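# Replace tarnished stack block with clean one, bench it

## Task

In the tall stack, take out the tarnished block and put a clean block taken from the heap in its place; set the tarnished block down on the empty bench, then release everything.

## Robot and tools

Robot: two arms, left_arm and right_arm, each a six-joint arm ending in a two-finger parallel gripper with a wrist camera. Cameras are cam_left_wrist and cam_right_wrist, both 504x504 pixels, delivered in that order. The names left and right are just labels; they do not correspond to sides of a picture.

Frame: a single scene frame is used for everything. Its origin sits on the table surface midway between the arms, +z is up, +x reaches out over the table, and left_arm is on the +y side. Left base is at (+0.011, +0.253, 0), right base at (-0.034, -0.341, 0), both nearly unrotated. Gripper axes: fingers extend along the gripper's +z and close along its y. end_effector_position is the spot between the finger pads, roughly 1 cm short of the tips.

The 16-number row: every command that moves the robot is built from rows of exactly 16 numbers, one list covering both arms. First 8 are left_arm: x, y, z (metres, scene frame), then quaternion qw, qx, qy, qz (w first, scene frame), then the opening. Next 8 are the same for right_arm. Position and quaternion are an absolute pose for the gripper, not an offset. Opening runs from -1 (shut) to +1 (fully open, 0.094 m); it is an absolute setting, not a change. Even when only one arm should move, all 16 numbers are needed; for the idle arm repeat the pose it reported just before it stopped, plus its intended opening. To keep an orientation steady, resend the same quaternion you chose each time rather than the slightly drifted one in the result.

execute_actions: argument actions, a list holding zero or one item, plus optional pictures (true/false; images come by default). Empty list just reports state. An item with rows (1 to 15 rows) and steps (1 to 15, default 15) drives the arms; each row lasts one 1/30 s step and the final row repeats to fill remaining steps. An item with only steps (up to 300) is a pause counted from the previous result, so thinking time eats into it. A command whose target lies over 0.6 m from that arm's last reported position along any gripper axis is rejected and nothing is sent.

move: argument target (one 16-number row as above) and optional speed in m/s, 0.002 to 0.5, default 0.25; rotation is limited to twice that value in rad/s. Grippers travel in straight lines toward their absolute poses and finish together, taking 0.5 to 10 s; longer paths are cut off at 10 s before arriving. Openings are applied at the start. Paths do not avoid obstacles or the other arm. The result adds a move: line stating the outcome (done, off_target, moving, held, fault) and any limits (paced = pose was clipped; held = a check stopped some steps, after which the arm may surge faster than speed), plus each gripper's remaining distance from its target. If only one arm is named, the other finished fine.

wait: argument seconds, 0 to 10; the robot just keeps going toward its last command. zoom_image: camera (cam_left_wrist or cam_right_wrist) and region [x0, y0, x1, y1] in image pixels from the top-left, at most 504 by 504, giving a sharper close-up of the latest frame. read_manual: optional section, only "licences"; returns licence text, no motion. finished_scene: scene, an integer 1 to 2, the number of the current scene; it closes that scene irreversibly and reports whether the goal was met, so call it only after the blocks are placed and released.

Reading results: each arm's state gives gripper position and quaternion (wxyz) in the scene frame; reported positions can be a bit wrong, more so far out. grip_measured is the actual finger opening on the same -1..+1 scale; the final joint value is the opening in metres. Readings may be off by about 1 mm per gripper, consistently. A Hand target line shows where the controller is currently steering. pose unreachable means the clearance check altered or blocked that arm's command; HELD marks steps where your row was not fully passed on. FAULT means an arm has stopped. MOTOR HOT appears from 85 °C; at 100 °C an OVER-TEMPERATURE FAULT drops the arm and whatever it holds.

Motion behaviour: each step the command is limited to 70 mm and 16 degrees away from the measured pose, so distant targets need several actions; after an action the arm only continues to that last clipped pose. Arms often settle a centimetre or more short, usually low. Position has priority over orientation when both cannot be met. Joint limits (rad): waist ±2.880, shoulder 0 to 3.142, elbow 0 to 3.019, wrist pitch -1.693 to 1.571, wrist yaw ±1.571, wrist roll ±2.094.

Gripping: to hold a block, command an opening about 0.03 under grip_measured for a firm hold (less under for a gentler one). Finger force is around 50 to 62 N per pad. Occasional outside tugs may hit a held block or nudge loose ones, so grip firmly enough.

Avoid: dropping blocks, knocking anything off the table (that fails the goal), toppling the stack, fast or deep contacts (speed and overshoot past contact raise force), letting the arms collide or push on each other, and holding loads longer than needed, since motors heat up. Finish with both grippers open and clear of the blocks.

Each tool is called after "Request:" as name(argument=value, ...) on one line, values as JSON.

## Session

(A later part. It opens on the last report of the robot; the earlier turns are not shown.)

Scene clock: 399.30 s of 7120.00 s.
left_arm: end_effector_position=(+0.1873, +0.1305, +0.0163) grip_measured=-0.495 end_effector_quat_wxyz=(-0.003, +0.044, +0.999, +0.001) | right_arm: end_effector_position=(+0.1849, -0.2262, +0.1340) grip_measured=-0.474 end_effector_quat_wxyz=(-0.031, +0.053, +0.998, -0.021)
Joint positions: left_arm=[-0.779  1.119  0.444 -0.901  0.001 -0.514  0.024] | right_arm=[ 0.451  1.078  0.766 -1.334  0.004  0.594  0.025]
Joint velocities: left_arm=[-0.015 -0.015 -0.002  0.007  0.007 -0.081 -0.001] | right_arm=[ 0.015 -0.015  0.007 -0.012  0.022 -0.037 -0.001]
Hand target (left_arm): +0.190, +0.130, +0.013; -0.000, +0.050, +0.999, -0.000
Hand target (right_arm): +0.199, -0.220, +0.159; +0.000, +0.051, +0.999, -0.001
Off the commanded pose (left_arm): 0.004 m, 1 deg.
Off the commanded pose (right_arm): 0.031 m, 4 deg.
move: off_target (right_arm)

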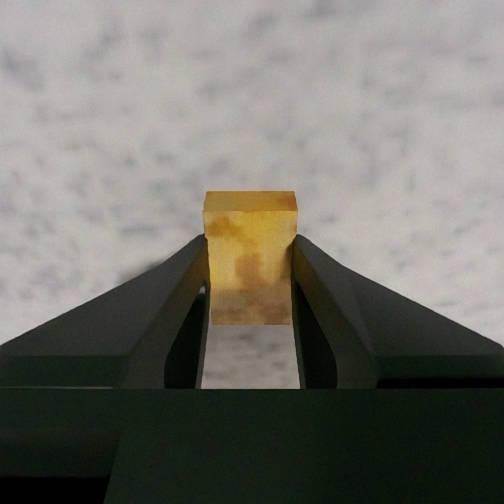

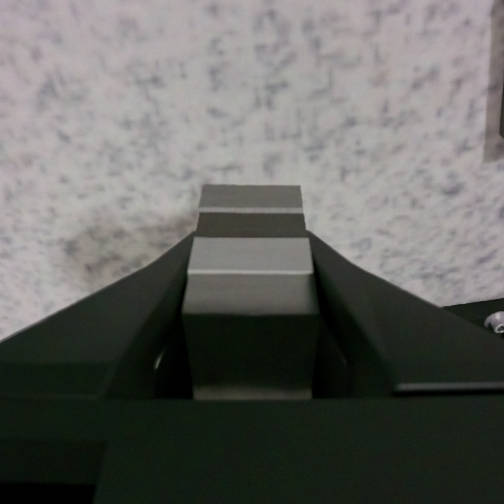

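Request:
execute_actions(actions=[{"rows": [[0.19, 0.13, 0.013, 0, 0.05, 0.9987, 0, 0.1, 0.2, -0.22, 0.17, 0, 0.05, 0.9987, 0, -0.53]], "steps": 10}], pictures=false)

Request:
execute_actions(actions=[{"rows": [[0.19, 0.13, 0.08, 0, 0.05, 0.9987, 0, 0.1, 0.2, -0.22, 0.17, 0, 0.05, 0.9987, 0, -0.53]], "steps": 12}], pictures=false)

Scene clock: 411.37 s of 7120.00 s.
left_arm: end_effector_position=(+0.1887, +0.1295, +0.0161) grip_measured=+0.097 end_effector_quat_wxyz=(+0.000, +0.044, +0.999, -0.001) | right_arm: end_effector_position=(+0.1831, -0.2272, +0.1407) grip_measured=-0.474 end_effector_quat_wxyz=(-0.032, +0.053, +0.998, -0.022)
Joint positions: left_arm=[-0.779  1.12   0.444 -0.894  0.001 -0.514  0.052] | right_arm=[ 0.451  1.067  0.777 -1.358  0.004  0.594  0.025]
Joint velocities: left_arm=[ 0.005  0.005  0.027 -0.027 -0.037  0.007 -0.   ] | right_arm=[ 0.015 -0.005  0.002  0.012 -0.022 -0.007  0.   ]
Hand target (left_arm): +0.190, +0.130, +0.013; -0.000, +0.050, +0.999, -0.000
Hand target (right_arm): +0.199, -0.220, +0.169; +0.000, +0.051, +0.999, -0.001
Off the commanded pose (left_arm): 0.003 m, 1 deg.
Off the commanded pose (right_arm): 0.035 m, 4 deg.
Steps of this call (steps 1 to 90: nothing new was sent; then 8.73 s passed at rest; steps 91 to 100: all 10 steps of this action). Readings (end_effector_position):
91: left_arm (+0.1875, +0.1304, +0.0163) | right_arm (+0.1844, -0.2265, +0.1345)
92: left_arm (+0.1880, +0.1300, +0.0162) | right_arm (+0.1834, -0.2270, +0.1354)
94: left_arm (+0.1885, +0.1297, +0.0161) | right_arm (+0.1825, -0.2275, +0.1373)
98: left_arm (+0.1887, +0.1295, +0.0161) | right_arm (+0.1828, -0.2274, +0.1402)
100: the state above

Scene clock: 411.77 s of 7120.00 s.
left_arm: end_effector_position=(+0.1831, +0.1334, +0.0718) grip_measured=+0.097 end_effector_quat_wxyz=(-0.002, +0.044, +0.999, +0.001) | right_arm: end_effector_position=(+0.1832, -0.2272, +0.1408) grip_measured=-0.474 end_effector_quat_wxyz=(-0.032, +0.053, +0.998, -0.021)
Joint positions: left_arm=[-0.779  0.976  0.53  -1.13   0.001 -0.514  0.052] | right_arm=[ 0.451  1.067  0.778 -1.358  0.004  0.594  0.025]
Joint velocities: left_arm=[-0.015 -0.015 -0.012 -0.076  0.051 -0.007 -0.   ] | right_arm=[-0.024 -0.015 -0.002  0.012  0.037 -0.007  0.001]
Hand target (left_arm): +0.190, +0.130, +0.080; +0.000, +0.050, +0.999, -0.000
Hand target (right_arm): +0.199, -0.220, +0.169; +0.000, +0.051, +0.999, -0.001
Off the commanded pose (left_arm): 0.011 m, 1 deg.
Off the commanded pose (right_arm): 0.034 m, 4 deg.
Steps of this call (steps 1 to 12: all 12 steps of this action). Readings (end_effector_position):
1: left_arm (+0.1856, +0.1317, +0.0196) | right_arm (+0.1832, -0.2272, +0.1408)
2: left_arm (+0.1802, +0.1354, +0.0266) | right_arm (+0.1832, -0.2272, +0.1408)
4: left_arm (+0.1774, +0.1373, +0.0436) | right_arm (+0.1832, -0.2272, +0.1408)
8: left_arm (+0.1830, +0.1334, +0.0689) | right_arm (+0.1832, -0.2272, +0.1408)
12: the state above

Request:
move(target=[0.50, 0.19, 0.10, 0, -0.7071, 0.7071, 0, -0.1, 0.2, -0.22, 0.17, 0, 0.05, 0.9987, 0, -0.53], speed=0.25)

Scene clock: 430.83 s of 7120.00 s.
left_arm: end_effector_position=(+0.4868, +0.1888, +0.0915) grip_measured=-0.097 end_effector_quat_wxyz=(-0.005, -0.697, +0.717, +0.002) | right_arm: end_effector_position=(+0.1827, -0.2274, +0.1403) grip_measured=-0.474 end_effector_quat_wxyz=(-0.033, +0.053, +0.998, -0.022)
Joint positions: left_arm=[-0.307  1.694  1.26  -1.146  0.004 -1.673  0.042] | right_arm=[ 0.451  1.067  0.776 -1.358  0.004  0.594  0.025]
Joint velocities: left_arm=[-0.015 -0.005 -0.007 -0.002  0.022  0.051  0.   ] | right_arm=[-0.005  0.005 -0.007  0.012 -0.007  0.022  0.   ]
Hand target (left_arm): +0.500, +0.191, +0.097; +0.003, +0.707, -0.707, +0.002
Hand target (right_arm): +0.199, -0.220, +0.169; +0.000, +0.051, +0.999, -0.001
Off the commanded pose (left_arm): 0.016 m, 2 deg.
Off the commanded pose (right_arm): 0.035 m, 5 deg.
After step 90, 12.20 s passed at rest.
move: off_target (left_arm, right_arm)

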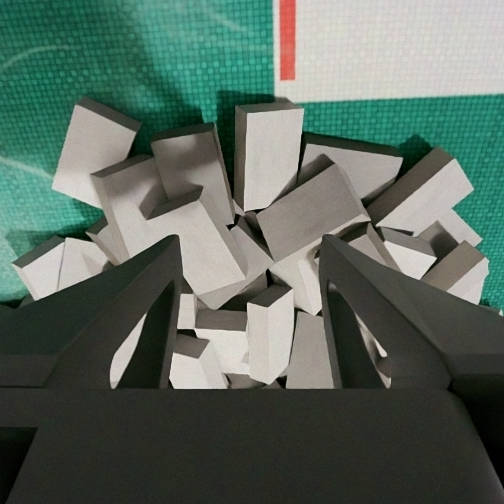

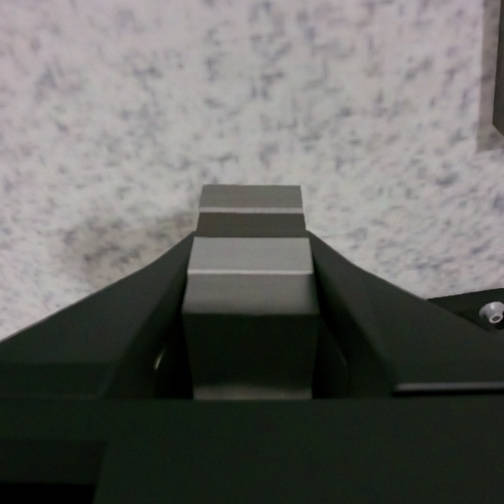

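Request:
move(target=[0.42, 0.197, 0.065, 0, -0.5373, 0.8434, 0, -0.1, 0.2, -0.22, 0.17, 0, 0.05, 0.9987, 0, -0.53], speed=0.12)

Scene clock: 454.20 s of 7120.00 s.
left_arm: end_effector_position=(+0.4172, +0.1981, +0.0618) grip_measured=-0.097 end_effector_quat_wxyz=(-0.010, -0.547, +0.837, +0.006) | right_arm: end_effector_position=(+0.1829, -0.2273, +0.1407) grip_measured=-0.474 end_effector_quat_wxyz=(-0.033, +0.053, +0.998, -0.022)
Joint positions: left_arm=[-0.307  1.574  1.018 -1.038  0.004 -1.288  0.042] | right_arm=[ 0.451  1.067  0.777 -1.359  0.004  0.594  0.025]
Joint velocities: left_arm=[-0.005 -0.005  0.002 -0.007  0.037  0.007  0.001] | right_arm=[ 0.005 -0.005  0.007 -0.002 -0.022  0.022  0.   ]
Hand target (left_arm): +0.420, +0.197, +0.066; +0.000, -0.537, +0.843, -0.000
Hand target (right_arm): +0.199, -0.220, +0.169; +0.000, +0.051, +0.999, -0.001
Off the commanded pose (left_arm): 0.004 m, 2 deg.
Off the commanded pose (right_arm): 0.035 m, 5 deg.
After step 90, 18.23 s passed at rest.
move: off_target (right_arm)

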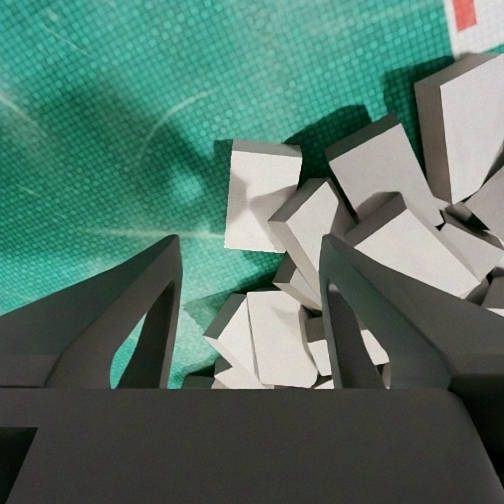

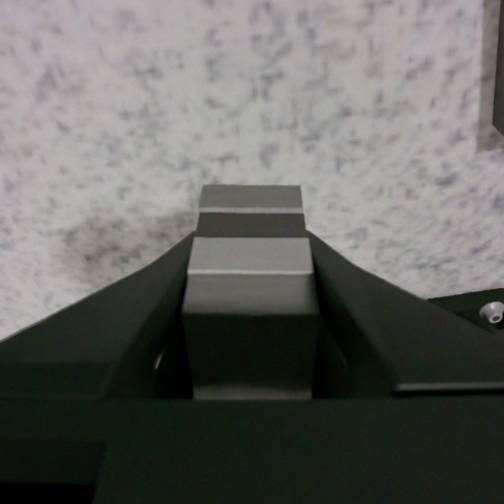

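Request:
move(target=[0.414, 0.193, 0.045, 0, 0.2529, 0.9675, 0, 0.22, 0.2, -0.22, 0.17, 0, 0.05, 0.9987, 0, -0.53], speed=0.25)

Scene clock: 495.70 s of 7120.00 s.
left_arm: end_effector_position=(+0.4134, +0.1979, +0.0487) grip_measured=+0.217 end_effector_quat_wxyz=(-0.002, +0.238, +0.971, +0.000) | right_arm: end_effector_position=(+0.1825, -0.2275, +0.1403) grip_measured=-0.474 end_effector_quat_wxyz=(-0.033, +0.053, +0.998, -0.022)
Joint positions: left_arm=[-0.31   1.574  0.978 -0.978 -0.     0.346  0.057] | right_arm=[ 0.451  1.067  0.776 -1.359  0.004  0.594  0.025]
Joint velocities: left_arm=[-0.015 -0.005  0.007  0.002 -0.022  0.051 -0.001] | right_arm=[-0.005 -0.015 -0.007 -0.007 -0.066 -0.022  0.001]
Hand target (left_arm): +0.414, +0.193, +0.045; -0.000, +0.253, +0.968, -0.000
Hand target (right_arm): +0.199, -0.220, +0.169; +0.000, +0.051, +0.999, -0.001
Off the commanded pose (left_arm): 0.006 m, 2 deg.
Off the commanded pose (right_arm): 0.035 m, 5 deg.
After step 90, 34.60 s passed at rest.
move: off_target (right_arm)

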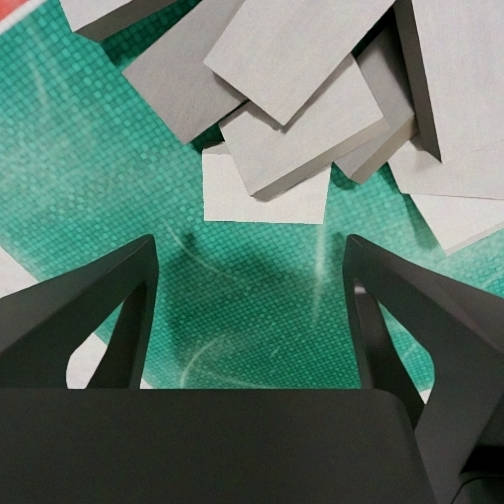

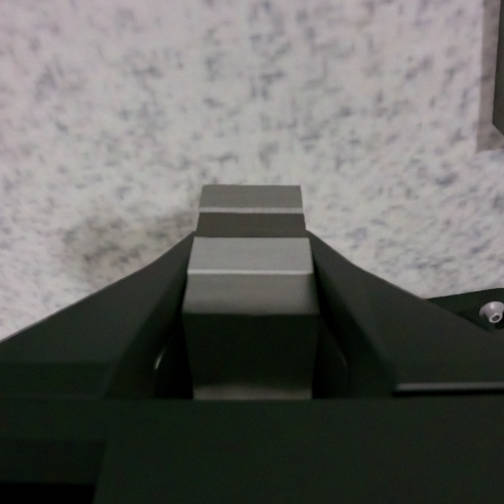

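Request:
move(target=[0.414, 0.186, 0.032, 0, 0.26, 0.9656, 0, 0.22, 0.2, -0.22, 0.17, 0, 0.05, 0.9987, 0, -0.53], speed=0.05)

Scene clock: 511.67 s of 7120.00 s.
left_arm: end_effector_position=(+0.4140, +0.1906, +0.0395) grip_measured=+0.217 end_effector_quat_wxyz=(+0.003, +0.248, +0.969, +0.001) | right_arm: end_effector_position=(+0.1828, -0.2274, +0.1406) grip_measured=-0.474 end_effector_quat_wxyz=(-0.033, +0.053, +0.998, -0.022)
Joint positions: left_arm=[-0.328  1.587  0.965 -0.942 -0.     0.349  0.057] | right_arm=[ 0.451  1.067  0.777 -1.359  0.004  0.594  0.025]
Joint velocities: left_arm=[-0.005 -0.005 -0.002 -0.012 -0.037 -0.022 -0.   ] | right_arm=[-0.015 -0.005  0.002  0.012 -0.022 -0.037  0.001]
Hand target (left_arm): +0.414, +0.186, +0.032; -0.000, +0.260, +0.966, +0.000
Hand target (right_arm): +0.199, -0.220, +0.169; +0.000, +0.051, +0.999, -0.001
Off the commanded pose (left_arm): 0.009 m, 1 deg.
Off the commanded pose (right_arm): 0.035 m, 5 deg.
After step 90, 11.83 s passed at rest.
move: off_target (right_arm)

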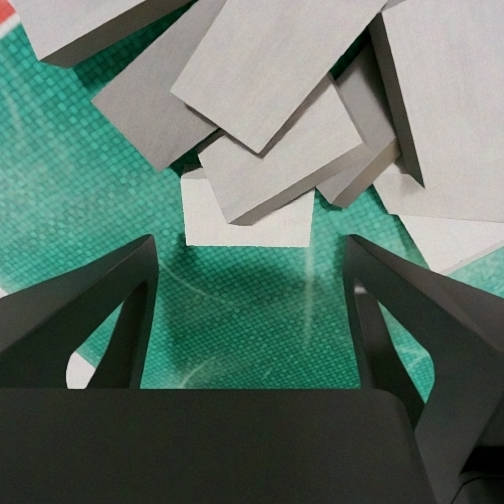

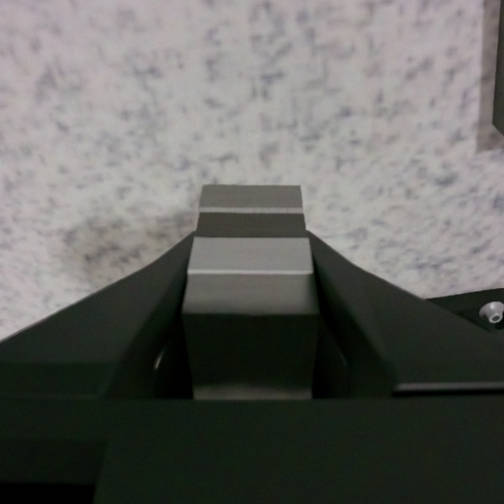

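Request:
move(target=[0.409, 0.188, 0.02, 0, 0.26, 0.9656, 0, 0.1, 0.2, -0.22, 0.17, 0, 0.05, 0.9987, 0, -0.53], speed=0.04)

Scene clock: 527.33 s of 7120.00 s.
left_arm: end_effector_position=(+0.4091, +0.1914, +0.0278) grip_measured=+0.103 end_effector_quat_wxyz=(+0.003, +0.248, +0.969, +0.001) | right_arm: end_effector_position=(+0.1828, -0.2274, +0.1406) grip_measured=-0.474 end_effector_quat_wxyz=(-0.033, +0.053, +0.998, -0.022)
Joint positions: left_arm=[-0.328  1.595  0.937 -0.905 -0.     0.35   0.052] | right_arm=[ 0.451  1.067  0.777 -1.359  0.004  0.594  0.025]
Joint velocities: left_arm=[-0.005 -0.005 -0.012  0.002 -0.037  0.051 -0.   ] | right_arm=[ 0.005 -0.005 -0.017 -0.007  0.022 -0.037  0.001]
Hand target (left_arm): +0.409, +0.188, +0.020; -0.000, +0.260, +0.966, +0.000
Hand target (right_arm): +0.199, -0.220, +0.169; +0.000, +0.051, +0.999, -0.001
Off the commanded pose (left_arm): 0.008 m, 1 deg.
Off the commanded pose (right_arm): 0.035 m, 5 deg.
After step 90, 11.33 s passed at rest.
move: off_target (right_arm)

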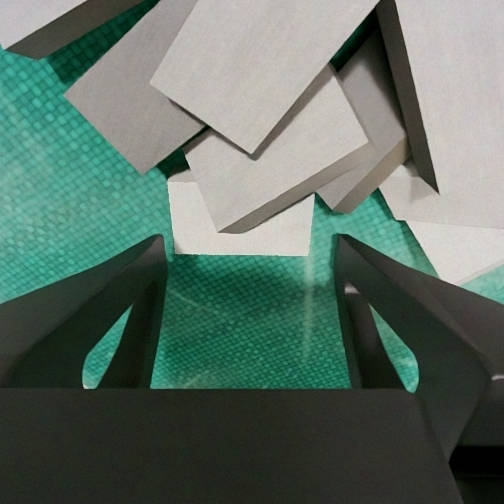

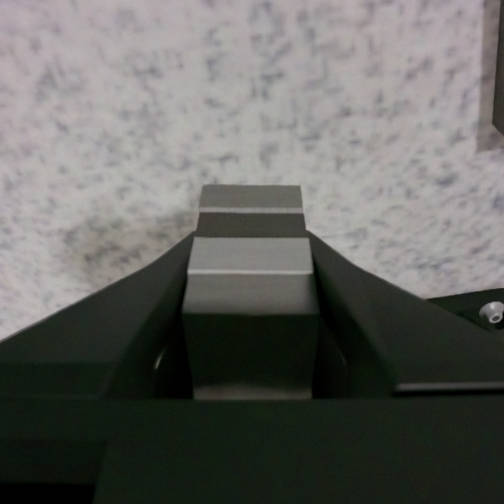

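Request:
move(target=[0.410, 0.188, 0.011, 0, 0.26, 0.9656, 0, 0.2, 0.2, -0.22, 0.17, 0, 0.05, 0.9987, 0, -0.53], speed=0.03)

Scene clock: 540.80 s of 7120.00 s.
left_arm: end_effector_position=(+0.4107, +0.1911, +0.0191) grip_measured=+0.197 end_effector_quat_wxyz=(+0.004, +0.248, +0.969, +0.001) | right_arm: end_effector_position=(+0.1829, -0.2273, +0.1407) grip_measured=-0.474 end_effector_quat_wxyz=(-0.033, +0.053, +0.998, -0.022)
Joint positions: left_arm=[-0.328  1.614  0.931 -0.88  -0.     0.35   0.056] | right_arm=[ 0.451  1.067  0.777 -1.359  0.004  0.594  0.025]
Joint velocities: left_arm=[-0.015  0.005 -0.017  0.017  0.037 -0.095 -0.   ] | right_arm=[-0.015 -0.015 -0.007  0.012 -0.037 -0.081 -0.001]
Hand target (left_arm): +0.410, +0.188, +0.011; -0.000, +0.260, +0.966, +0.000
Hand target (right_arm): +0.199, -0.220, +0.169; +0.000, +0.051, +0.999, -0.001
Off the commanded pose (left_arm): 0.009 m, 1 deg.
Off the commanded pose (right_arm): 0.035 m, 5 deg.
After step 90, 8.83 s passed at rest.
move: off_target (right_arm)

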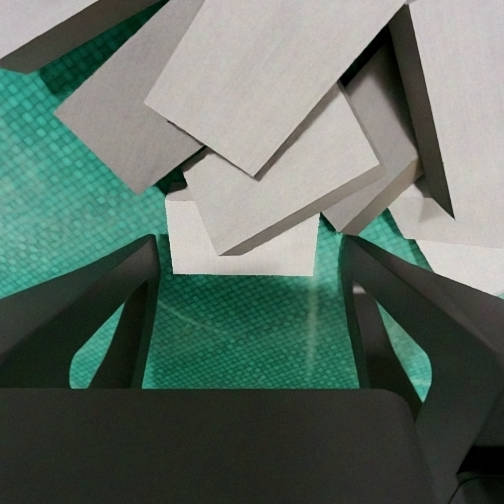

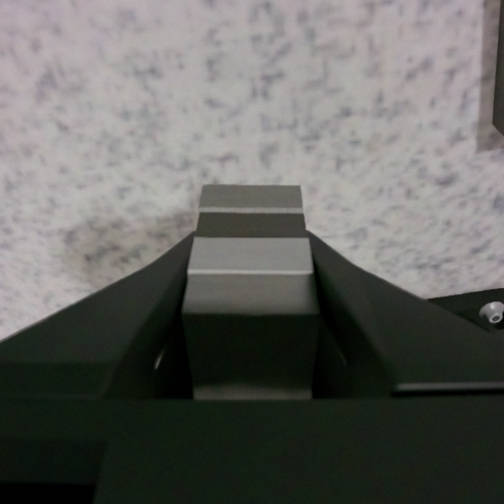

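Request:
execute_actions(actions=[{"rows": [[0.410, 0.188, 0.011, 0, 0.26, 0.9656, 0, -0.22, 0.2, -0.22, 0.17, 0, 0.05, 0.9987, 0, -0.53]], "steps": 15}])

Scene clock: 548.90 s of 7120.00 s.
left_arm: end_effector_position=(+0.4107, +0.1913, +0.0190) grip_measured=-0.153 end_effector_quat_wxyz=(+0.004, +0.248, +0.969, +0.001) | right_arm: end_effector_position=(+0.1829, -0.2273, +0.1407) grip_measured=-0.474 end_effector_quat_wxyz=(-0.033, +0.053, +0.998, -0.022)
Joint positions: left_arm=[-0.328  1.614  0.931 -0.88  -0.001  0.35   0.04 ] | right_arm=[ 0.451  1.067  0.777 -1.359  0.004  0.594  0.025]
Joint velocities: left_arm=[-0.015  0.005 -0.002 -0.002  0.007 -0.066 -0.   ] | right_arm=[-0.005 -0.005  0.002 -0.022  0.007 -0.007  0.   ]
Hand target (left_arm): +0.410, +0.188, +0.011; +0.000, +0.260, +0.966, +0.000
Hand target (right_arm): +0.199, -0.220, +0.169; +0.000, +0.051, +0.999, -0.001
Off the commanded pose (left_arm): 0.009 m, 1 deg.
Off the commanded pose (right_arm): 0.035 m, 5 deg.
Steps of this call (steps 1 to 90: nothing new was sent; then 4.60 s passed at rest; steps 91 to 105: all 15 steps of this action). Readings (end_effector_position):
91: left_arm (+0.4107, +0.1911, +0.0191) | right_arm (+0.1829, -0.2273, +0.1407)
92: left_arm (+0.4108, +0.1912, +0.0191) | right_arm (+0.1829, -0.2273, +0.1407)
94: left_arm (+0.4107, +0.1913, +0.0190) | right_arm (+0.1829, -0.2273, +0.1407)
98: left_arm (+0.4107, +0.1913, +0.0190) | right_arm (+0.1829, -0.2273, +0.1407)
105: the state above

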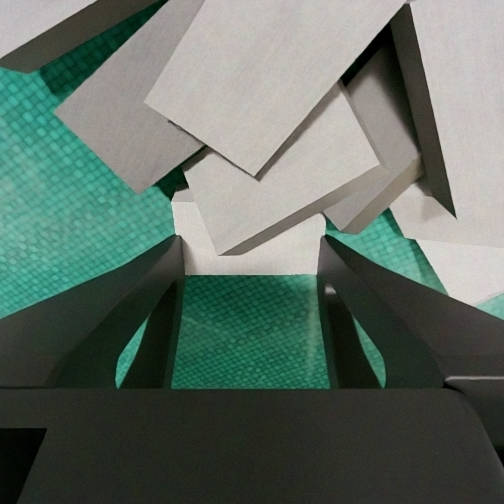

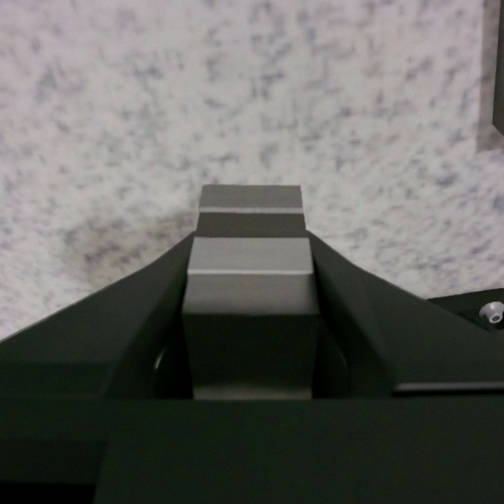

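Request:
move(target=[0.375, 0.212, 0.014, 0, 0.26, 0.9656, 0, -0.22, 0.2, -0.22, 0.17, 0, 0.05, 0.9987, 0, -0.53], speed=0.04)

Scene clock: 560.90 s of 7120.00 s.
left_arm: end_effector_position=(+0.3791, +0.2067, +0.0186) grip_measured=-0.153 end_effector_quat_wxyz=(+0.003, +0.258, +0.966, +0.001) | right_arm: end_effector_position=(+0.1827, -0.2274, +0.1406) grip_measured=-0.474 end_effector_quat_wxyz=(-0.033, +0.053, +0.998, -0.022)
Joint positions: left_arm=[-0.299  1.539  0.837 -0.862 -0.001  0.398  0.04 ] | right_arm=[ 0.451  1.067  0.777 -1.359  0.004  0.594  0.025]
Joint velocities: left_arm=[-0.005 -0.005  0.002 -0.002 -0.022 -0.022 -0.001] | right_arm=[-0.015  0.005  0.012 -0.002 -0.022 -0.066  0.001]
Hand target (left_arm): +0.375, +0.212, +0.015; +0.000, +0.260, +0.966, -0.000
Hand target (right_arm): +0.199, -0.220, +0.169; +0.000, +0.051, +0.999, -0.001
Off the commanded pose (left_arm): 0.008 m, 0 deg.
Off the commanded pose (right_arm): 0.035 m, 5 deg.
After step 90, 7.60 s passed at rest.
move: off_target (right_arm)

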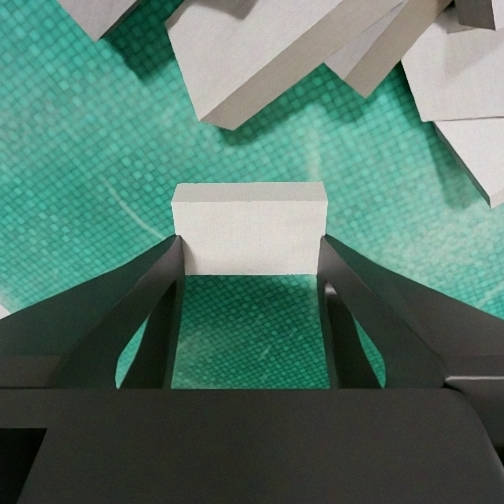

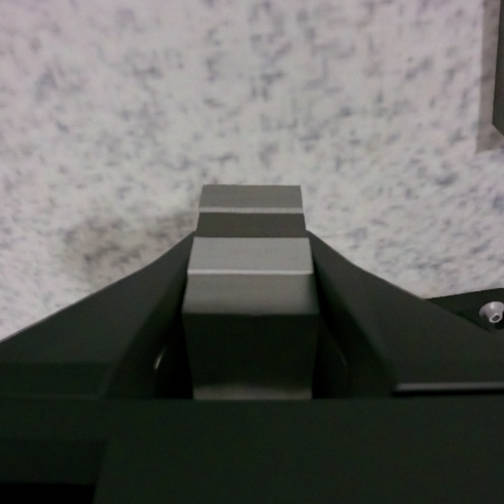

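Request:
execute_actions(actions=[{"rows": [[0.375, 0.212, 0.014, 0, 0.26, 0.9656, 0, 0.1, 0.2, -0.22, 0.17, 0, 0.05, 0.9987, 0, -0.53]], "steps": 8}], pictures=false)

Request:
execute_actions(actions=[{"rows": [[0.394, 0.197, 0.014, 0, 0.26, 0.9656, 0, 0.1, 0.2, -0.22, 0.17, 0, 0.05, 0.9987, 0, -0.53]], "steps": 15}])

Scene clock: 571.23 s of 7120.00 s.
left_arm: end_effector_position=(+0.3730, +0.2080, +0.0149) grip_measured=+0.097 end_effector_quat_wxyz=(-0.003, +0.258, +0.966, +0.000) | right_arm: end_effector_position=(+0.1827, -0.2274, +0.1406) grip_measured=-0.474 end_effector_quat_wxyz=(-0.033, +0.053, +0.998, -0.022)
Joint positions: left_arm=[-0.298  1.539  0.825 -0.862 -0.001  0.399  0.052] | right_arm=[ 0.451  1.067  0.777 -1.359  0.004  0.594  0.025]
Joint velocities: left_arm=[-0.005  0.005  0.002 -0.007  0.007  0.051 -0.   ] | right_arm=[ 0.005 -0.005 -0.012 -0.002  0.051 -0.007  0.   ]
Hand target (left_arm): +0.375, +0.212, +0.014; -0.000, +0.260, +0.966, +0.000
Hand target (right_arm): +0.199, -0.220, +0.169; +0.000, +0.051, +0.999, -0.001
Off the commanded pose (left_arm): 0.005 m, 0 deg.
Off the commanded pose (right_arm): 0.035 m, 5 deg.
Steps of this call (steps 1 to 90: nothing new was sent; then 7.07 s passed at rest; steps 91 to 98: all 8 steps of this action). Readings (end_effector_position):
91: left_arm (+0.3789, +0.2067, +0.0185) | right_arm (+0.1827, -0.2274, +0.1406)
92: left_arm (+0.3782, +0.2068, +0.0180) | right_arm (+0.1827, -0.2274, +0.1406)
94: left_arm (+0.3756, +0.2074, +0.0165) | right_arm (+0.1827, -0.2274, +0.1406)
98: the state above

Scene clock: 571.73 s of 7120.00 s.
left_arm: end_effector_position=(+0.3800, +0.2031, +0.0095) grip_measured=+0.097 end_effector_quat_wxyz=(-0.009, +0.263, +0.965, -0.001) | right_arm: end_effector_position=(+0.1827, -0.2274, +0.1406) grip_measured=-0.474 end_effector_quat_wxyz=(-0.033, +0.053, +0.998, -0.022)
Joint positions: left_arm=[-0.308  1.574  0.848 -0.862 -0.001  0.399  0.052] | right_arm=[ 0.451  1.067  0.777 -1.359  0.004  0.594  0.025]
Joint velocities: left_arm=[-0.015 -0.005  0.007 -0.002  0.007  0.007  0.   ] | right_arm=[-0.005 -0.005 -0.012  0.027  0.007 -0.022 -0.001]
Hand target (left_arm): +0.394, +0.197, +0.014; +0.000, +0.260, +0.966, -0.000
Hand target (right_arm): +0.199, -0.220, +0.169; +0.000, +0.051, +0.999, -0.001
Off the commanded pose (left_arm): 0.016 m, 1 deg.
Off the commanded pose (right_arm): 0.035 m, 5 deg.
Steps of this call (steps 1 to 15: all 15 steps of this action). Readings (end_effector_position):
1: left_arm (+0.3736, +0.2076, +0.0147) | right_arm (+0.1827, -0.2274, +0.1406)
2: left_arm (+0.3752, +0.2069, +0.0142) | right_arm (+0.1827, -0.2274, +0.1406)
4: left_arm (+0.3786, +0.2049, +0.0122) | right_arm (+0.1827, -0.2274, +0.1406)
8: left_arm (+0.3799, +0.2031, +0.0094) | right_arm (+0.1827, -0.2274, +0.1406)
15: the state above

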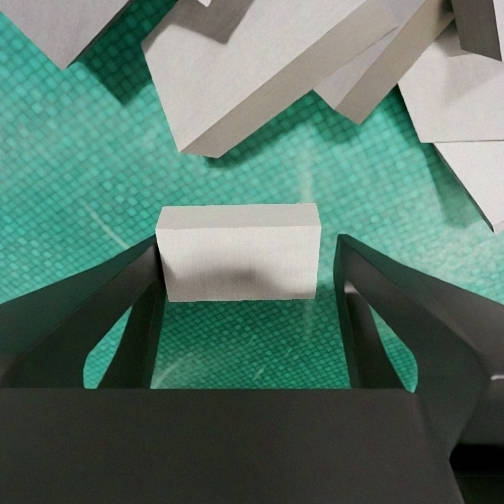

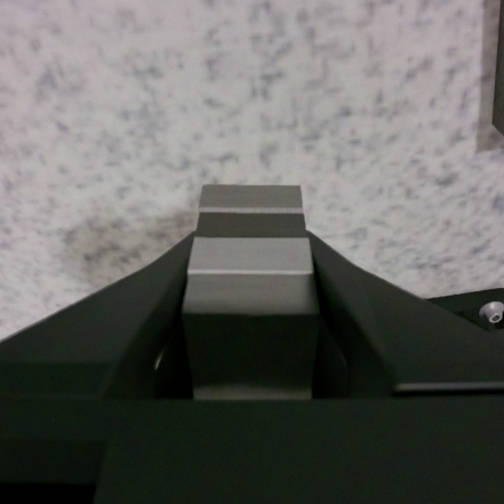

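Request:
execute_actions(actions=[{"rows": [[0.397, 0.198, 0.025, 0, 0.26, 0.9656, 0, 0.15, 0.2, -0.22, 0.17, 0, 0.05, 0.9987, 0, -0.53]], "steps": 15}])

Scene clock: 593.63 s of 7120.00 s.
left_arm: end_effector_position=(+0.3837, +0.2026, +0.0149) grip_measured=+0.147 end_effector_quat_wxyz=(-0.011, +0.263, +0.965, -0.001) | right_arm: end_effector_position=(+0.1827, -0.2274, +0.1406) grip_measured=-0.474 end_effector_quat_wxyz=(-0.033, +0.053, +0.998, -0.022)
Joint positions: left_arm=[-0.308  1.574  0.867 -0.885 -0.001  0.399  0.054] | right_arm=[ 0.451  1.067  0.777 -1.359  0.004  0.594  0.025]
Joint velocities: left_arm=[ 0.005  0.005  0.002 -0.002 -0.037 -0.022  0.   ] | right_arm=[ 0.005  0.005 -0.007 -0.012 -0.095 -0.007  0.   ]
Hand target (left_arm): +0.397, +0.198, +0.025; +0.000, +0.260, +0.966, -0.000
Hand target (right_arm): +0.199, -0.220, +0.169; +0.000, +0.051, +0.999, -0.001
Off the commanded pose (left_arm): 0.017 m, 1 deg.
Off the commanded pose (right_arm): 0.035 m, 5 deg.
Steps of this call (steps 1 to 90: nothing new was sent; then 18.40 s passed at rest; steps 91 to 105: all 15 steps of this action). Readings (end_effector_position):
91: left_arm (+0.3799, +0.2031, +0.0101) | right_arm (+0.1827, -0.2274, +0.1406)
92: left_arm (+0.3793, +0.2032, +0.0109) | right_arm (+0.1827, -0.2274, +0.1406)
94: left_arm (+0.3809, +0.2030, +0.0128) | right_arm (+0.1827, -0.2274, +0.1406)
98: left_arm (+0.3839, +0.2026, +0.0149) | right_arm (+0.1827, -0.2274, +0.1406)
105: the state above

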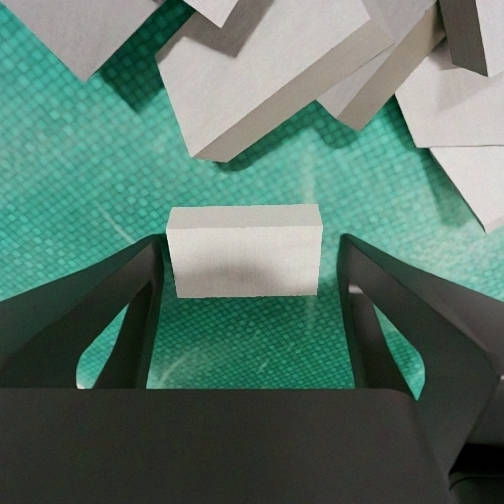

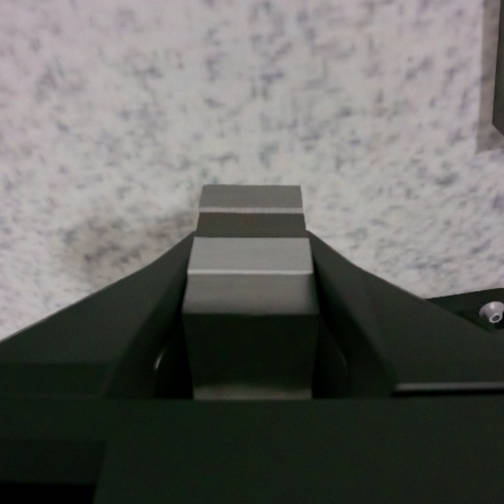

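Request:
execute_actions(actions=[{"rows": [[0.402, 0.198, 0.0235, 0, 0.26, 0.9656, 0, 0.15, 0.2, -0.22, 0.17, 0, 0.05, 0.9987, 0, -0.53]], "steps": 15}])

Scene clock: 603.63 s of 7120.00 s.
left_arm: end_effector_position=(+0.3894, +0.2019, +0.0183) grip_measured=+0.147 end_effector_quat_wxyz=(-0.005, +0.263, +0.965, -0.000) | right_arm: end_effector_position=(+0.1827, -0.2274, +0.1406) grip_measured=-0.474 end_effector_quat_wxyz=(-0.033, +0.053, +0.998, -0.022)
Joint positions: left_arm=[-0.308  1.574  0.879 -0.885 -0.001  0.399  0.054] | right_arm=[ 0.451  1.067  0.777 -1.359  0.004  0.594  0.025]
Joint velocities: left_arm=[-0.005 -0.005  0.002  0.012  0.051  0.022  0.   ] | right_arm=[ 0.024 -0.015 -0.002  0.007 -0.007 -0.051  0.001]
Hand target (left_arm): +0.402, +0.198, +0.023; +0.000, +0.260, +0.966, -0.000
Hand target (right_arm): +0.199, -0.220, +0.169; +0.000, +0.051, +0.999, -0.001
Off the commanded pose (left_arm): 0.014 m, 1 deg.
Off the commanded pose (right_arm): 0.035 m, 5 deg.
Steps of this call (steps 1 to 90: nothing new was sent; then 6.50 s passed at rest; steps 91 to 105: all 15 steps of this action). Readings (end_effector_position):
91: left_arm (+0.3840, +0.2026, +0.0151) | right_arm (+0.1827, -0.2274, +0.1406)
92: left_arm (+0.3848, +0.2025, +0.0156) | right_arm (+0.1827, -0.2274, +0.1406)
94: left_arm (+0.3867, +0.2022, +0.0166) | right_arm (+0.1827, -0.2274, +0.1406)
98: left_arm (+0.3893, +0.2019, +0.0182) | right_arm (+0.1827, -0.2274, +0.1406)
105: the state above

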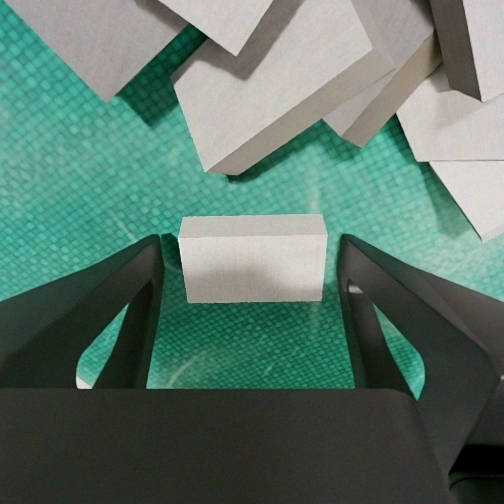

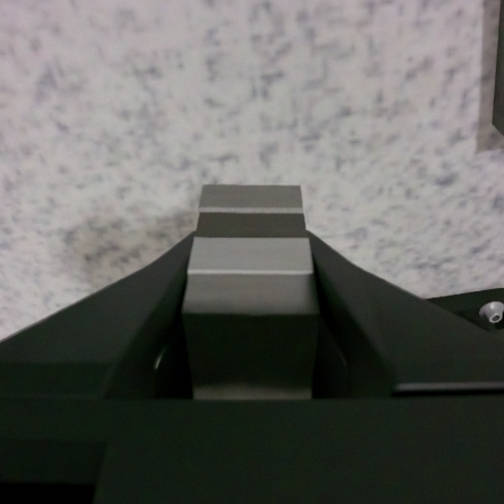

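Request:
execute_actions(actions=[{"rows": [[0.402, 0.198, 0.015, 0, 0.26, 0.9656, 0, 0.15, 0.2, -0.22, 0.17, 0, 0.05, 0.9987, 0, -0.53]], "steps": 15}], pictures=false)

Scene clock: 614.07 s of 7120.00 s.
left_arm: end_effector_position=(+0.3882, +0.2020, +0.0136) grip_measured=+0.147 end_effector_quat_wxyz=(-0.011, +0.263, +0.965, -0.001) | right_arm: end_effector_position=(+0.1827, -0.2274, +0.1406) grip_measured=-0.474 end_effector_quat_wxyz=(-0.033, +0.053, +0.998, -0.022)
Joint positions: left_arm=[-0.308  1.587  0.879 -0.885 -0.001  0.399  0.054] | right_arm=[ 0.451  1.067  0.777 -1.359  0.004  0.594  0.025]
Joint velocities: left_arm=[ 0.005 -0.005 -0.007 -0.017 -0.095 -0.022  0.   ] | right_arm=[-0.005 -0.005 -0.012  0.002 -0.037  0.037  0.   ]
Hand target (left_arm): +0.402, +0.198, +0.015; +0.000, +0.260, +0.966, -0.000
Hand target (right_arm): +0.199, -0.220, +0.169; +0.000, +0.051, +0.999, -0.001
Off the commanded pose (left_arm): 0.014 m, 1 deg.
Off the commanded pose (right_arm): 0.035 m, 5 deg.
Steps of this call (steps 1 to 90: nothing new was sent; then 6.93 s passed at rest; steps 91 to 105: all 15 steps of this action). Readings (end_effector_position):
91: left_arm (+0.3894, +0.2019, +0.0180) | right_arm (+0.1827, -0.2274, +0.1406)
92: left_arm (+0.3893, +0.2019, +0.0175) | right_arm (+0.1827, -0.2274, +0.1406)
94: left_arm (+0.3889, +0.2019, +0.0158) | right_arm (+0.1827, -0.2274, +0.1406)
98: left_arm (+0.3882, +0.2020, +0.0136) | right_arm (+0.1827, -0.2274, +0.1406)
105: the state above

Request:
execute_actions(actions=[{"rows": [[0.402, 0.198, 0.015, 0, 0.26, 0.9656, 0, -0.2, 0.2, -0.22, 0.17, 0, 0.05, 0.9987, 0, -0.53]], "steps": 12}])

Request:
execute_actions(actions=[{"rows": [[0.39, 0.2, 0.08, 0, 0.26, 0.9656, 0, -0.2, 0.2, -0.22, 0.17, 0, 0.05, 0.9987, 0, -0.53]], "steps": 12}], pictures=false)

Scene clock: 621.57 s of 7120.00 s.
left_arm: end_effector_position=(+0.3882, +0.2020, +0.0135) grip_measured=-0.115 end_effector_quat_wxyz=(-0.011, +0.263, +0.965, -0.001) | right_arm: end_effector_position=(+0.1827, -0.2274, +0.1406) grip_measured=-0.474 end_effector_quat_wxyz=(-0.033, +0.053, +0.998, -0.022)
Joint positions: left_arm=[-0.308  1.588  0.879 -0.884 -0.001  0.399  0.042] | right_arm=[ 0.451  1.067  0.777 -1.359  0.004  0.594  0.025]
Joint velocities: left_arm=[-0.005 -0.005  0.007  0.007 -0.066 -0.007 -0.001] | right_arm=[-0.015 -0.024 -0.002 -0.042 -0.051 -0.081 -0.   ]
Hand target (left_arm): +0.402, +0.198, +0.015; -0.000, +0.260, +0.966, -0.000
Hand target (right_arm): +0.199, -0.220, +0.169; +0.000, +0.051, +0.999, -0.001
Off the commanded pose (left_arm): 0.014 m, 1 deg.
Off the commanded pose (right_arm): 0.035 m, 5 deg.
Steps of this call (steps 1 to 90: nothing new was sent; then 4.10 s passed at rest; steps 91 to 102: all 12 steps of this action). Readings (end_effector_position):
91: left_arm (+0.3882, +0.2020, +0.0136) | right_arm (+0.1827, -0.2274, +0.1406)
92: left_arm (+0.3882, +0.2020, +0.0136) | right_arm (+0.1827, -0.2274, +0.1406)
94: left_arm (+0.3882, +0.2020, +0.0135) | right_arm (+0.1827, -0.2274, +0.1406)
98: left_arm (+0.3882, +0.2020, +0.0135) | right_arm (+0.1827, -0.2274, +0.1406)
102: the state above

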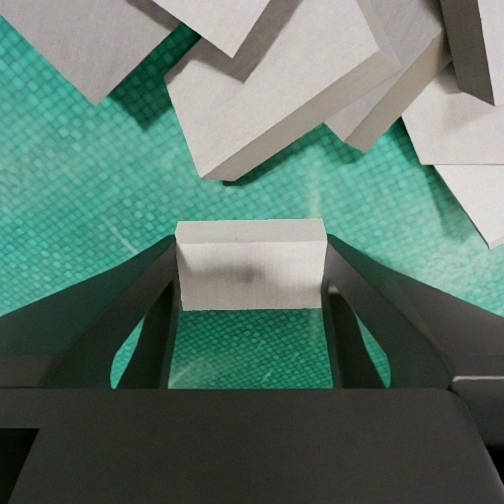

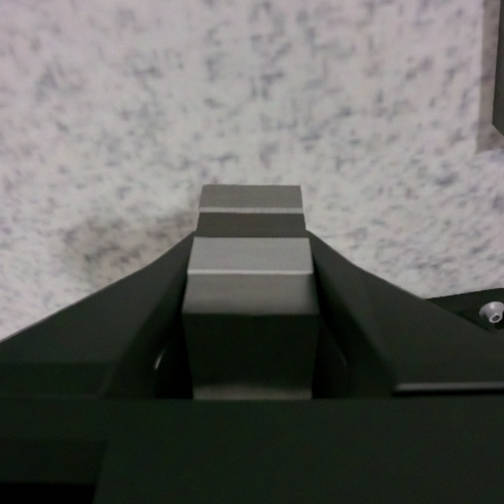

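Scene clock: 621.97 s of 7120.00 s.
left_arm: end_effector_position=(+0.3816, +0.2029, +0.0750) grip_measured=-0.115 end_effector_quat_wxyz=(-0.002, +0.263, +0.965, +0.000) | right_arm: end_effector_position=(+0.1827, -0.2274, +0.1406) grip_measured=-0.474 end_effector_quat_wxyz=(-0.033, +0.053, +0.998, -0.022)
Joint positions: left_arm=[-0.308  1.455  0.923 -1.042 -0.001  0.399  0.042] | right_arm=[ 0.451  1.067  0.777 -1.359  0.004  0.594  0.025]
Joint velocities: left_arm=[-0.005 -0.005 -0.002 -0.007 -0.007 -0.037 -0.   ] | right_arm=[-0.005 -0.005  0.002  0.007 -0.007  0.037 -0.001]
Hand target (left_arm): +0.390, +0.200, +0.080; +0.000, +0.260, +0.966, -0.000
Hand target (right_arm): +0.199, -0.220, +0.169; +0.000, +0.051, +0.999, -0.001
Off the commanded pose (left_arm): 0.010 m, 0 deg.
Off the commanded pose (right_arm): 0.035 m, 5 deg.
Steps of this call (steps 1 to 12: all 12 steps of this action). Readings (end_effector_position):
1: left_arm (+0.3851, +0.2024, +0.0169) | right_arm (+0.1827, -0.2274, +0.1406)
2: left_arm (+0.3780, +0.2034, +0.0227) | right_arm (+0.1827, -0.2274, +0.1406)
4: left_arm (+0.3692, +0.2046, +0.0392) | right_arm (+0.1827, -0.2274, +0.1406)
8: left_arm (+0.3747, +0.2038, +0.0682) | right_arm (+0.1827, -0.2274, +0.1406)
12: the state above

Request:
move(target=[0.187, 0.0, 0.075, 0, 0.7431, 0.6691, 0, -0.2, 0.2, -0.22, 0.17, 0, 0.05, 0.9987, 0, -0.53], speed=0.25)

Scene clock: 632.63 s of 7120.00 s.
left_arm: end_effector_position=(+0.1855, +0.0033, +0.0718) grip_measured=-0.115 end_effector_quat_wxyz=(-0.004, +0.736, +0.677, +0.004) | right_arm: end_effector_position=(+0.1827, -0.2274, +0.1406) grip_measured=-0.474 end_effector_quat_wxyz=(-0.033, +0.053, +0.998, -0.022)
Joint positions: left_arm=[-1.139  1.28   0.743 -1.044 -0.007  0.691  0.042] | right_arm=[ 0.451  1.067  0.777 -1.359  0.004  0.594  0.025]
Joint velocities: left_arm=[ 0.005  0.005  0.007 -0.007 -0.037 -0.051 -0.   ] | right_arm=[-0.024 -0.005 -0.002 -0.012  0.022 -0.066 -0.001]
Hand target (left_arm): +0.188, -0.001, +0.076; -0.002, +0.743, +0.669, +0.006
Hand target (right_arm): +0.199, -0.220, +0.169; +0.000, +0.051, +0.999, -0.001
Off the commanded pose (left_arm): 0.005 m, 1 deg.
Off the commanded pose (right_arm): 0.035 m, 5 deg.
After step 90, 5.00 s passed at rest.
move: off_target (right_arm)

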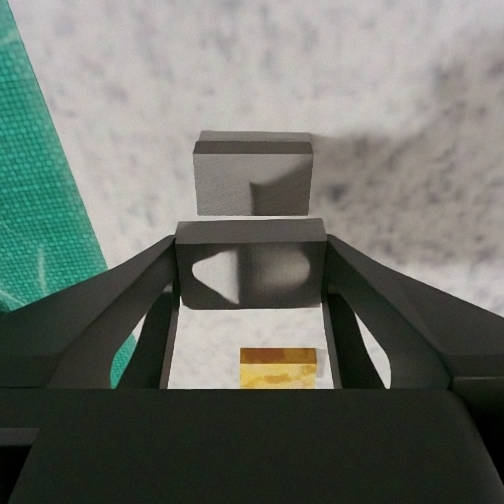

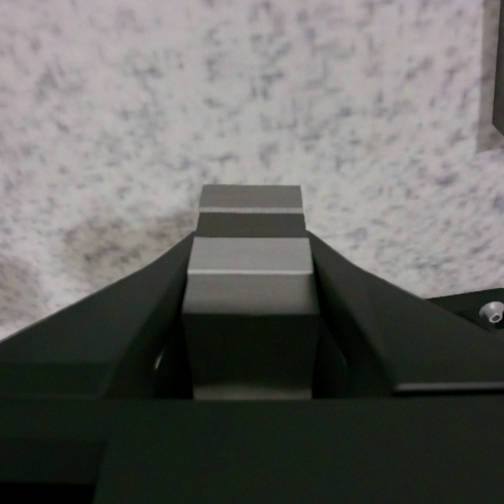

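Request:
move(target=[0.187, -0.006, 0.046, 0, 0.7576, 0.6527, 0, -0.2, 0.2, -0.22, 0.17, 0, 0.05, 0.9987, 0, -0.53], speed=0.05)

Scene clock: 653.60 s of 7120.00 s.
left_arm: end_effector_position=(+0.1885, -0.0019, +0.0489) grip_measured=-0.115 end_effector_quat_wxyz=(-0.001, +0.749, +0.663, +0.002) | right_arm: end_effector_position=(+0.1827, -0.2274, +0.1406) grip_measured=-0.474 end_effector_quat_wxyz=(-0.033, +0.053, +0.998, -0.022)
Joint positions: left_arm=[-1.139  1.333  0.72  -0.96  -0.004  0.73   0.042] | right_arm=[ 0.451  1.067  0.777 -1.359  0.004  0.594  0.025]
Joint velocities: left_arm=[ 0.005 -0.005 -0.017  0.007  0.022 -0.022 -0.   ] | right_arm=[ 0.005  0.005 -0.002 -0.017 -0.022  0.022 -0.   ]
Hand target (left_arm): +0.187, -0.006, +0.046; +0.000, +0.758, +0.653, -0.000
Hand target (right_arm): +0.199, -0.220, +0.169; +0.000, +0.051, +0.999, -0.001
Off the commanded pose (left_arm): 0.005 m, 2 deg.
Off the commanded pose (right_arm): 0.035 m, 5 deg.
After step 90, 16.83 s passed at rest.
move: off_target (right_arm)

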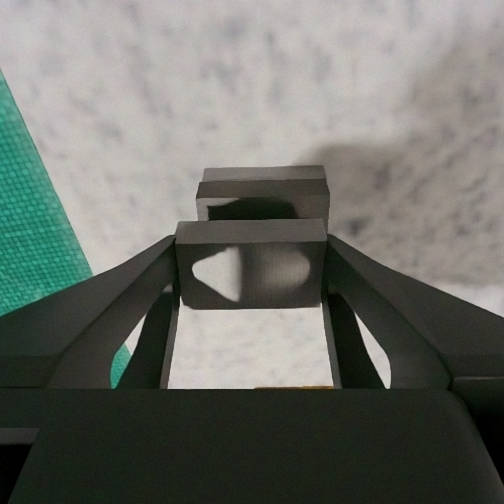

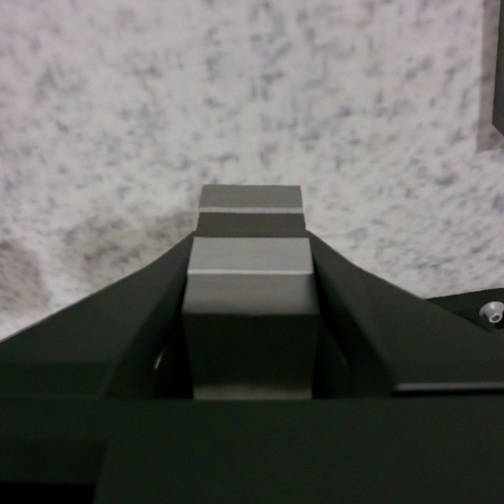

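Request:
execute_actions(actions=[{"rows": [[0.183, -0.0082, 0.046, 0, 0.7576, 0.6527, 0, -0.2, 0.2, -0.22, 0.17, 0, 0.05, 0.9987, 0, -0.53]], "steps": 15}])

Scene clock: 674.23 s of 7120.00 s.
left_arm: end_effector_position=(+0.1851, -0.0042, +0.0489) grip_measured=-0.115 end_effector_quat_wxyz=(-0.001, +0.754, +0.657, +0.002) | right_arm: end_effector_position=(+0.1827, -0.2274, +0.1406) grip_measured=-0.474 end_effector_quat_wxyz=(-0.033, +0.053, +0.998, -0.022)
Joint positions: left_arm=[-1.152  1.333  0.72  -0.96  -0.004  0.731  0.042] | right_arm=[ 0.451  1.067  0.777 -1.359  0.004  0.594  0.025]
Joint velocities: left_arm=[-0.005 -0.005 -0.007  0.007 -0.037  0.007 -0.   ] | right_arm=[ 0.005  0.005 -0.002  0.007  0.095 -0.007 -0.   ]
Hand target (left_arm): +0.183, -0.008, +0.046; -0.000, +0.758, +0.653, +0.000
Hand target (right_arm): +0.199, -0.220, +0.169; +0.000, +0.051, +0.999, -0.001
Off the commanded pose (left_arm): 0.005 m, 1 deg.
Off the commanded pose (right_arm): 0.035 m, 5 deg.
Steps of this call (steps 1 to 90: nothing new was sent; then 17.13 s passed at rest; steps 91 to 105: all 15 steps of this action). Readings (end_effector_position):
91: left_arm (+0.1883, -0.0020, +0.0489) | right_arm (+0.1827, -0.2274, +0.1406)
92: left_arm (+0.1877, -0.0024, +0.0489) | right_arm (+0.1827, -0.2274, +0.1406)
94: left_arm (+0.1863, -0.0034, +0.0489) | right_arm (+0.1827, -0.2274, +0.1406)
98: left_arm (+0.1851, -0.0042, +0.0489) | right_arm (+0.1827, -0.2274, +0.1406)
105: the state above

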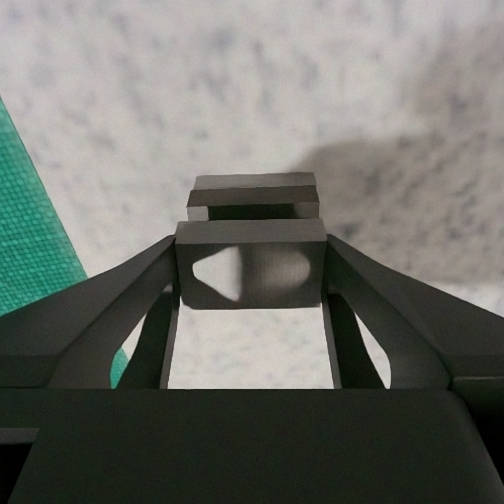

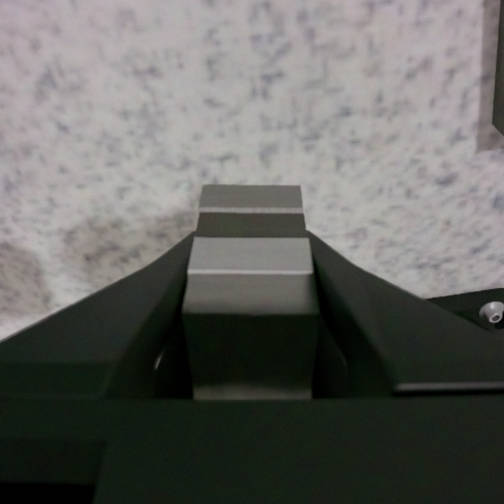

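Request:
move(target=[0.183, -0.0082, 0.034, 0, 0.7576, 0.6527, 0, -0.2, 0.2, -0.22, 0.17, 0, 0.05, 0.9987, 0, -0.53], speed=0.03)

Scene clock: 681.93 s of 7120.00 s.
left_arm: end_effector_position=(+0.1851, -0.0042, +0.0376) grip_measured=-0.115 end_effector_quat_wxyz=(-0.000, +0.754, +0.657, +0.002) | right_arm: end_effector_position=(+0.1828, -0.2274, +0.1407) grip_measured=-0.474 end_effector_quat_wxyz=(-0.033, +0.053, +0.998, -0.022)
Joint positions: left_arm=[-1.152  1.354  0.703 -0.921 -0.004  0.731  0.042] | right_arm=[ 0.451  1.067  0.777 -1.359  0.004  0.594  0.025]
Joint velocities: left_arm=[-0.005 -0.015  0.002 -0.002 -0.051 -0.051 -0.   ] | right_arm=[-0.015 -0.005  0.012  0.002  0.007  0.051  0.001]
Hand target (left_arm): +0.183, -0.008, +0.034; -0.000, +0.758, +0.653, +0.000
Hand target (right_arm): +0.199, -0.220, +0.169; +0.000, +0.051, +0.999, -0.001
Off the commanded pose (left_arm): 0.006 m, 1 deg.
Off the commanded pose (right_arm): 0.035 m, 5 deg.
After step 90, 3.03 s passed at rest.
move: off_target (right_arm)

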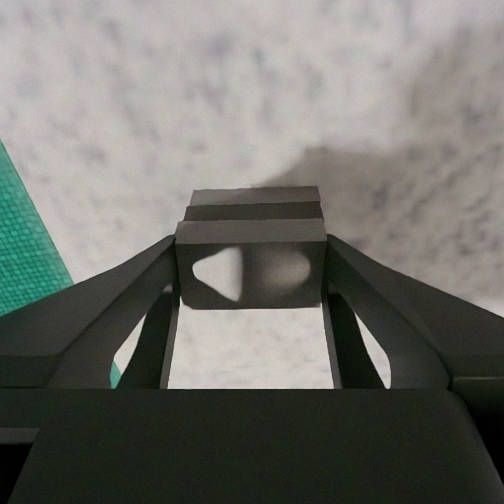

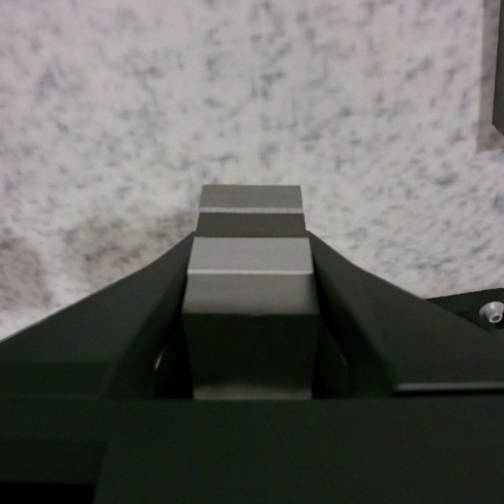

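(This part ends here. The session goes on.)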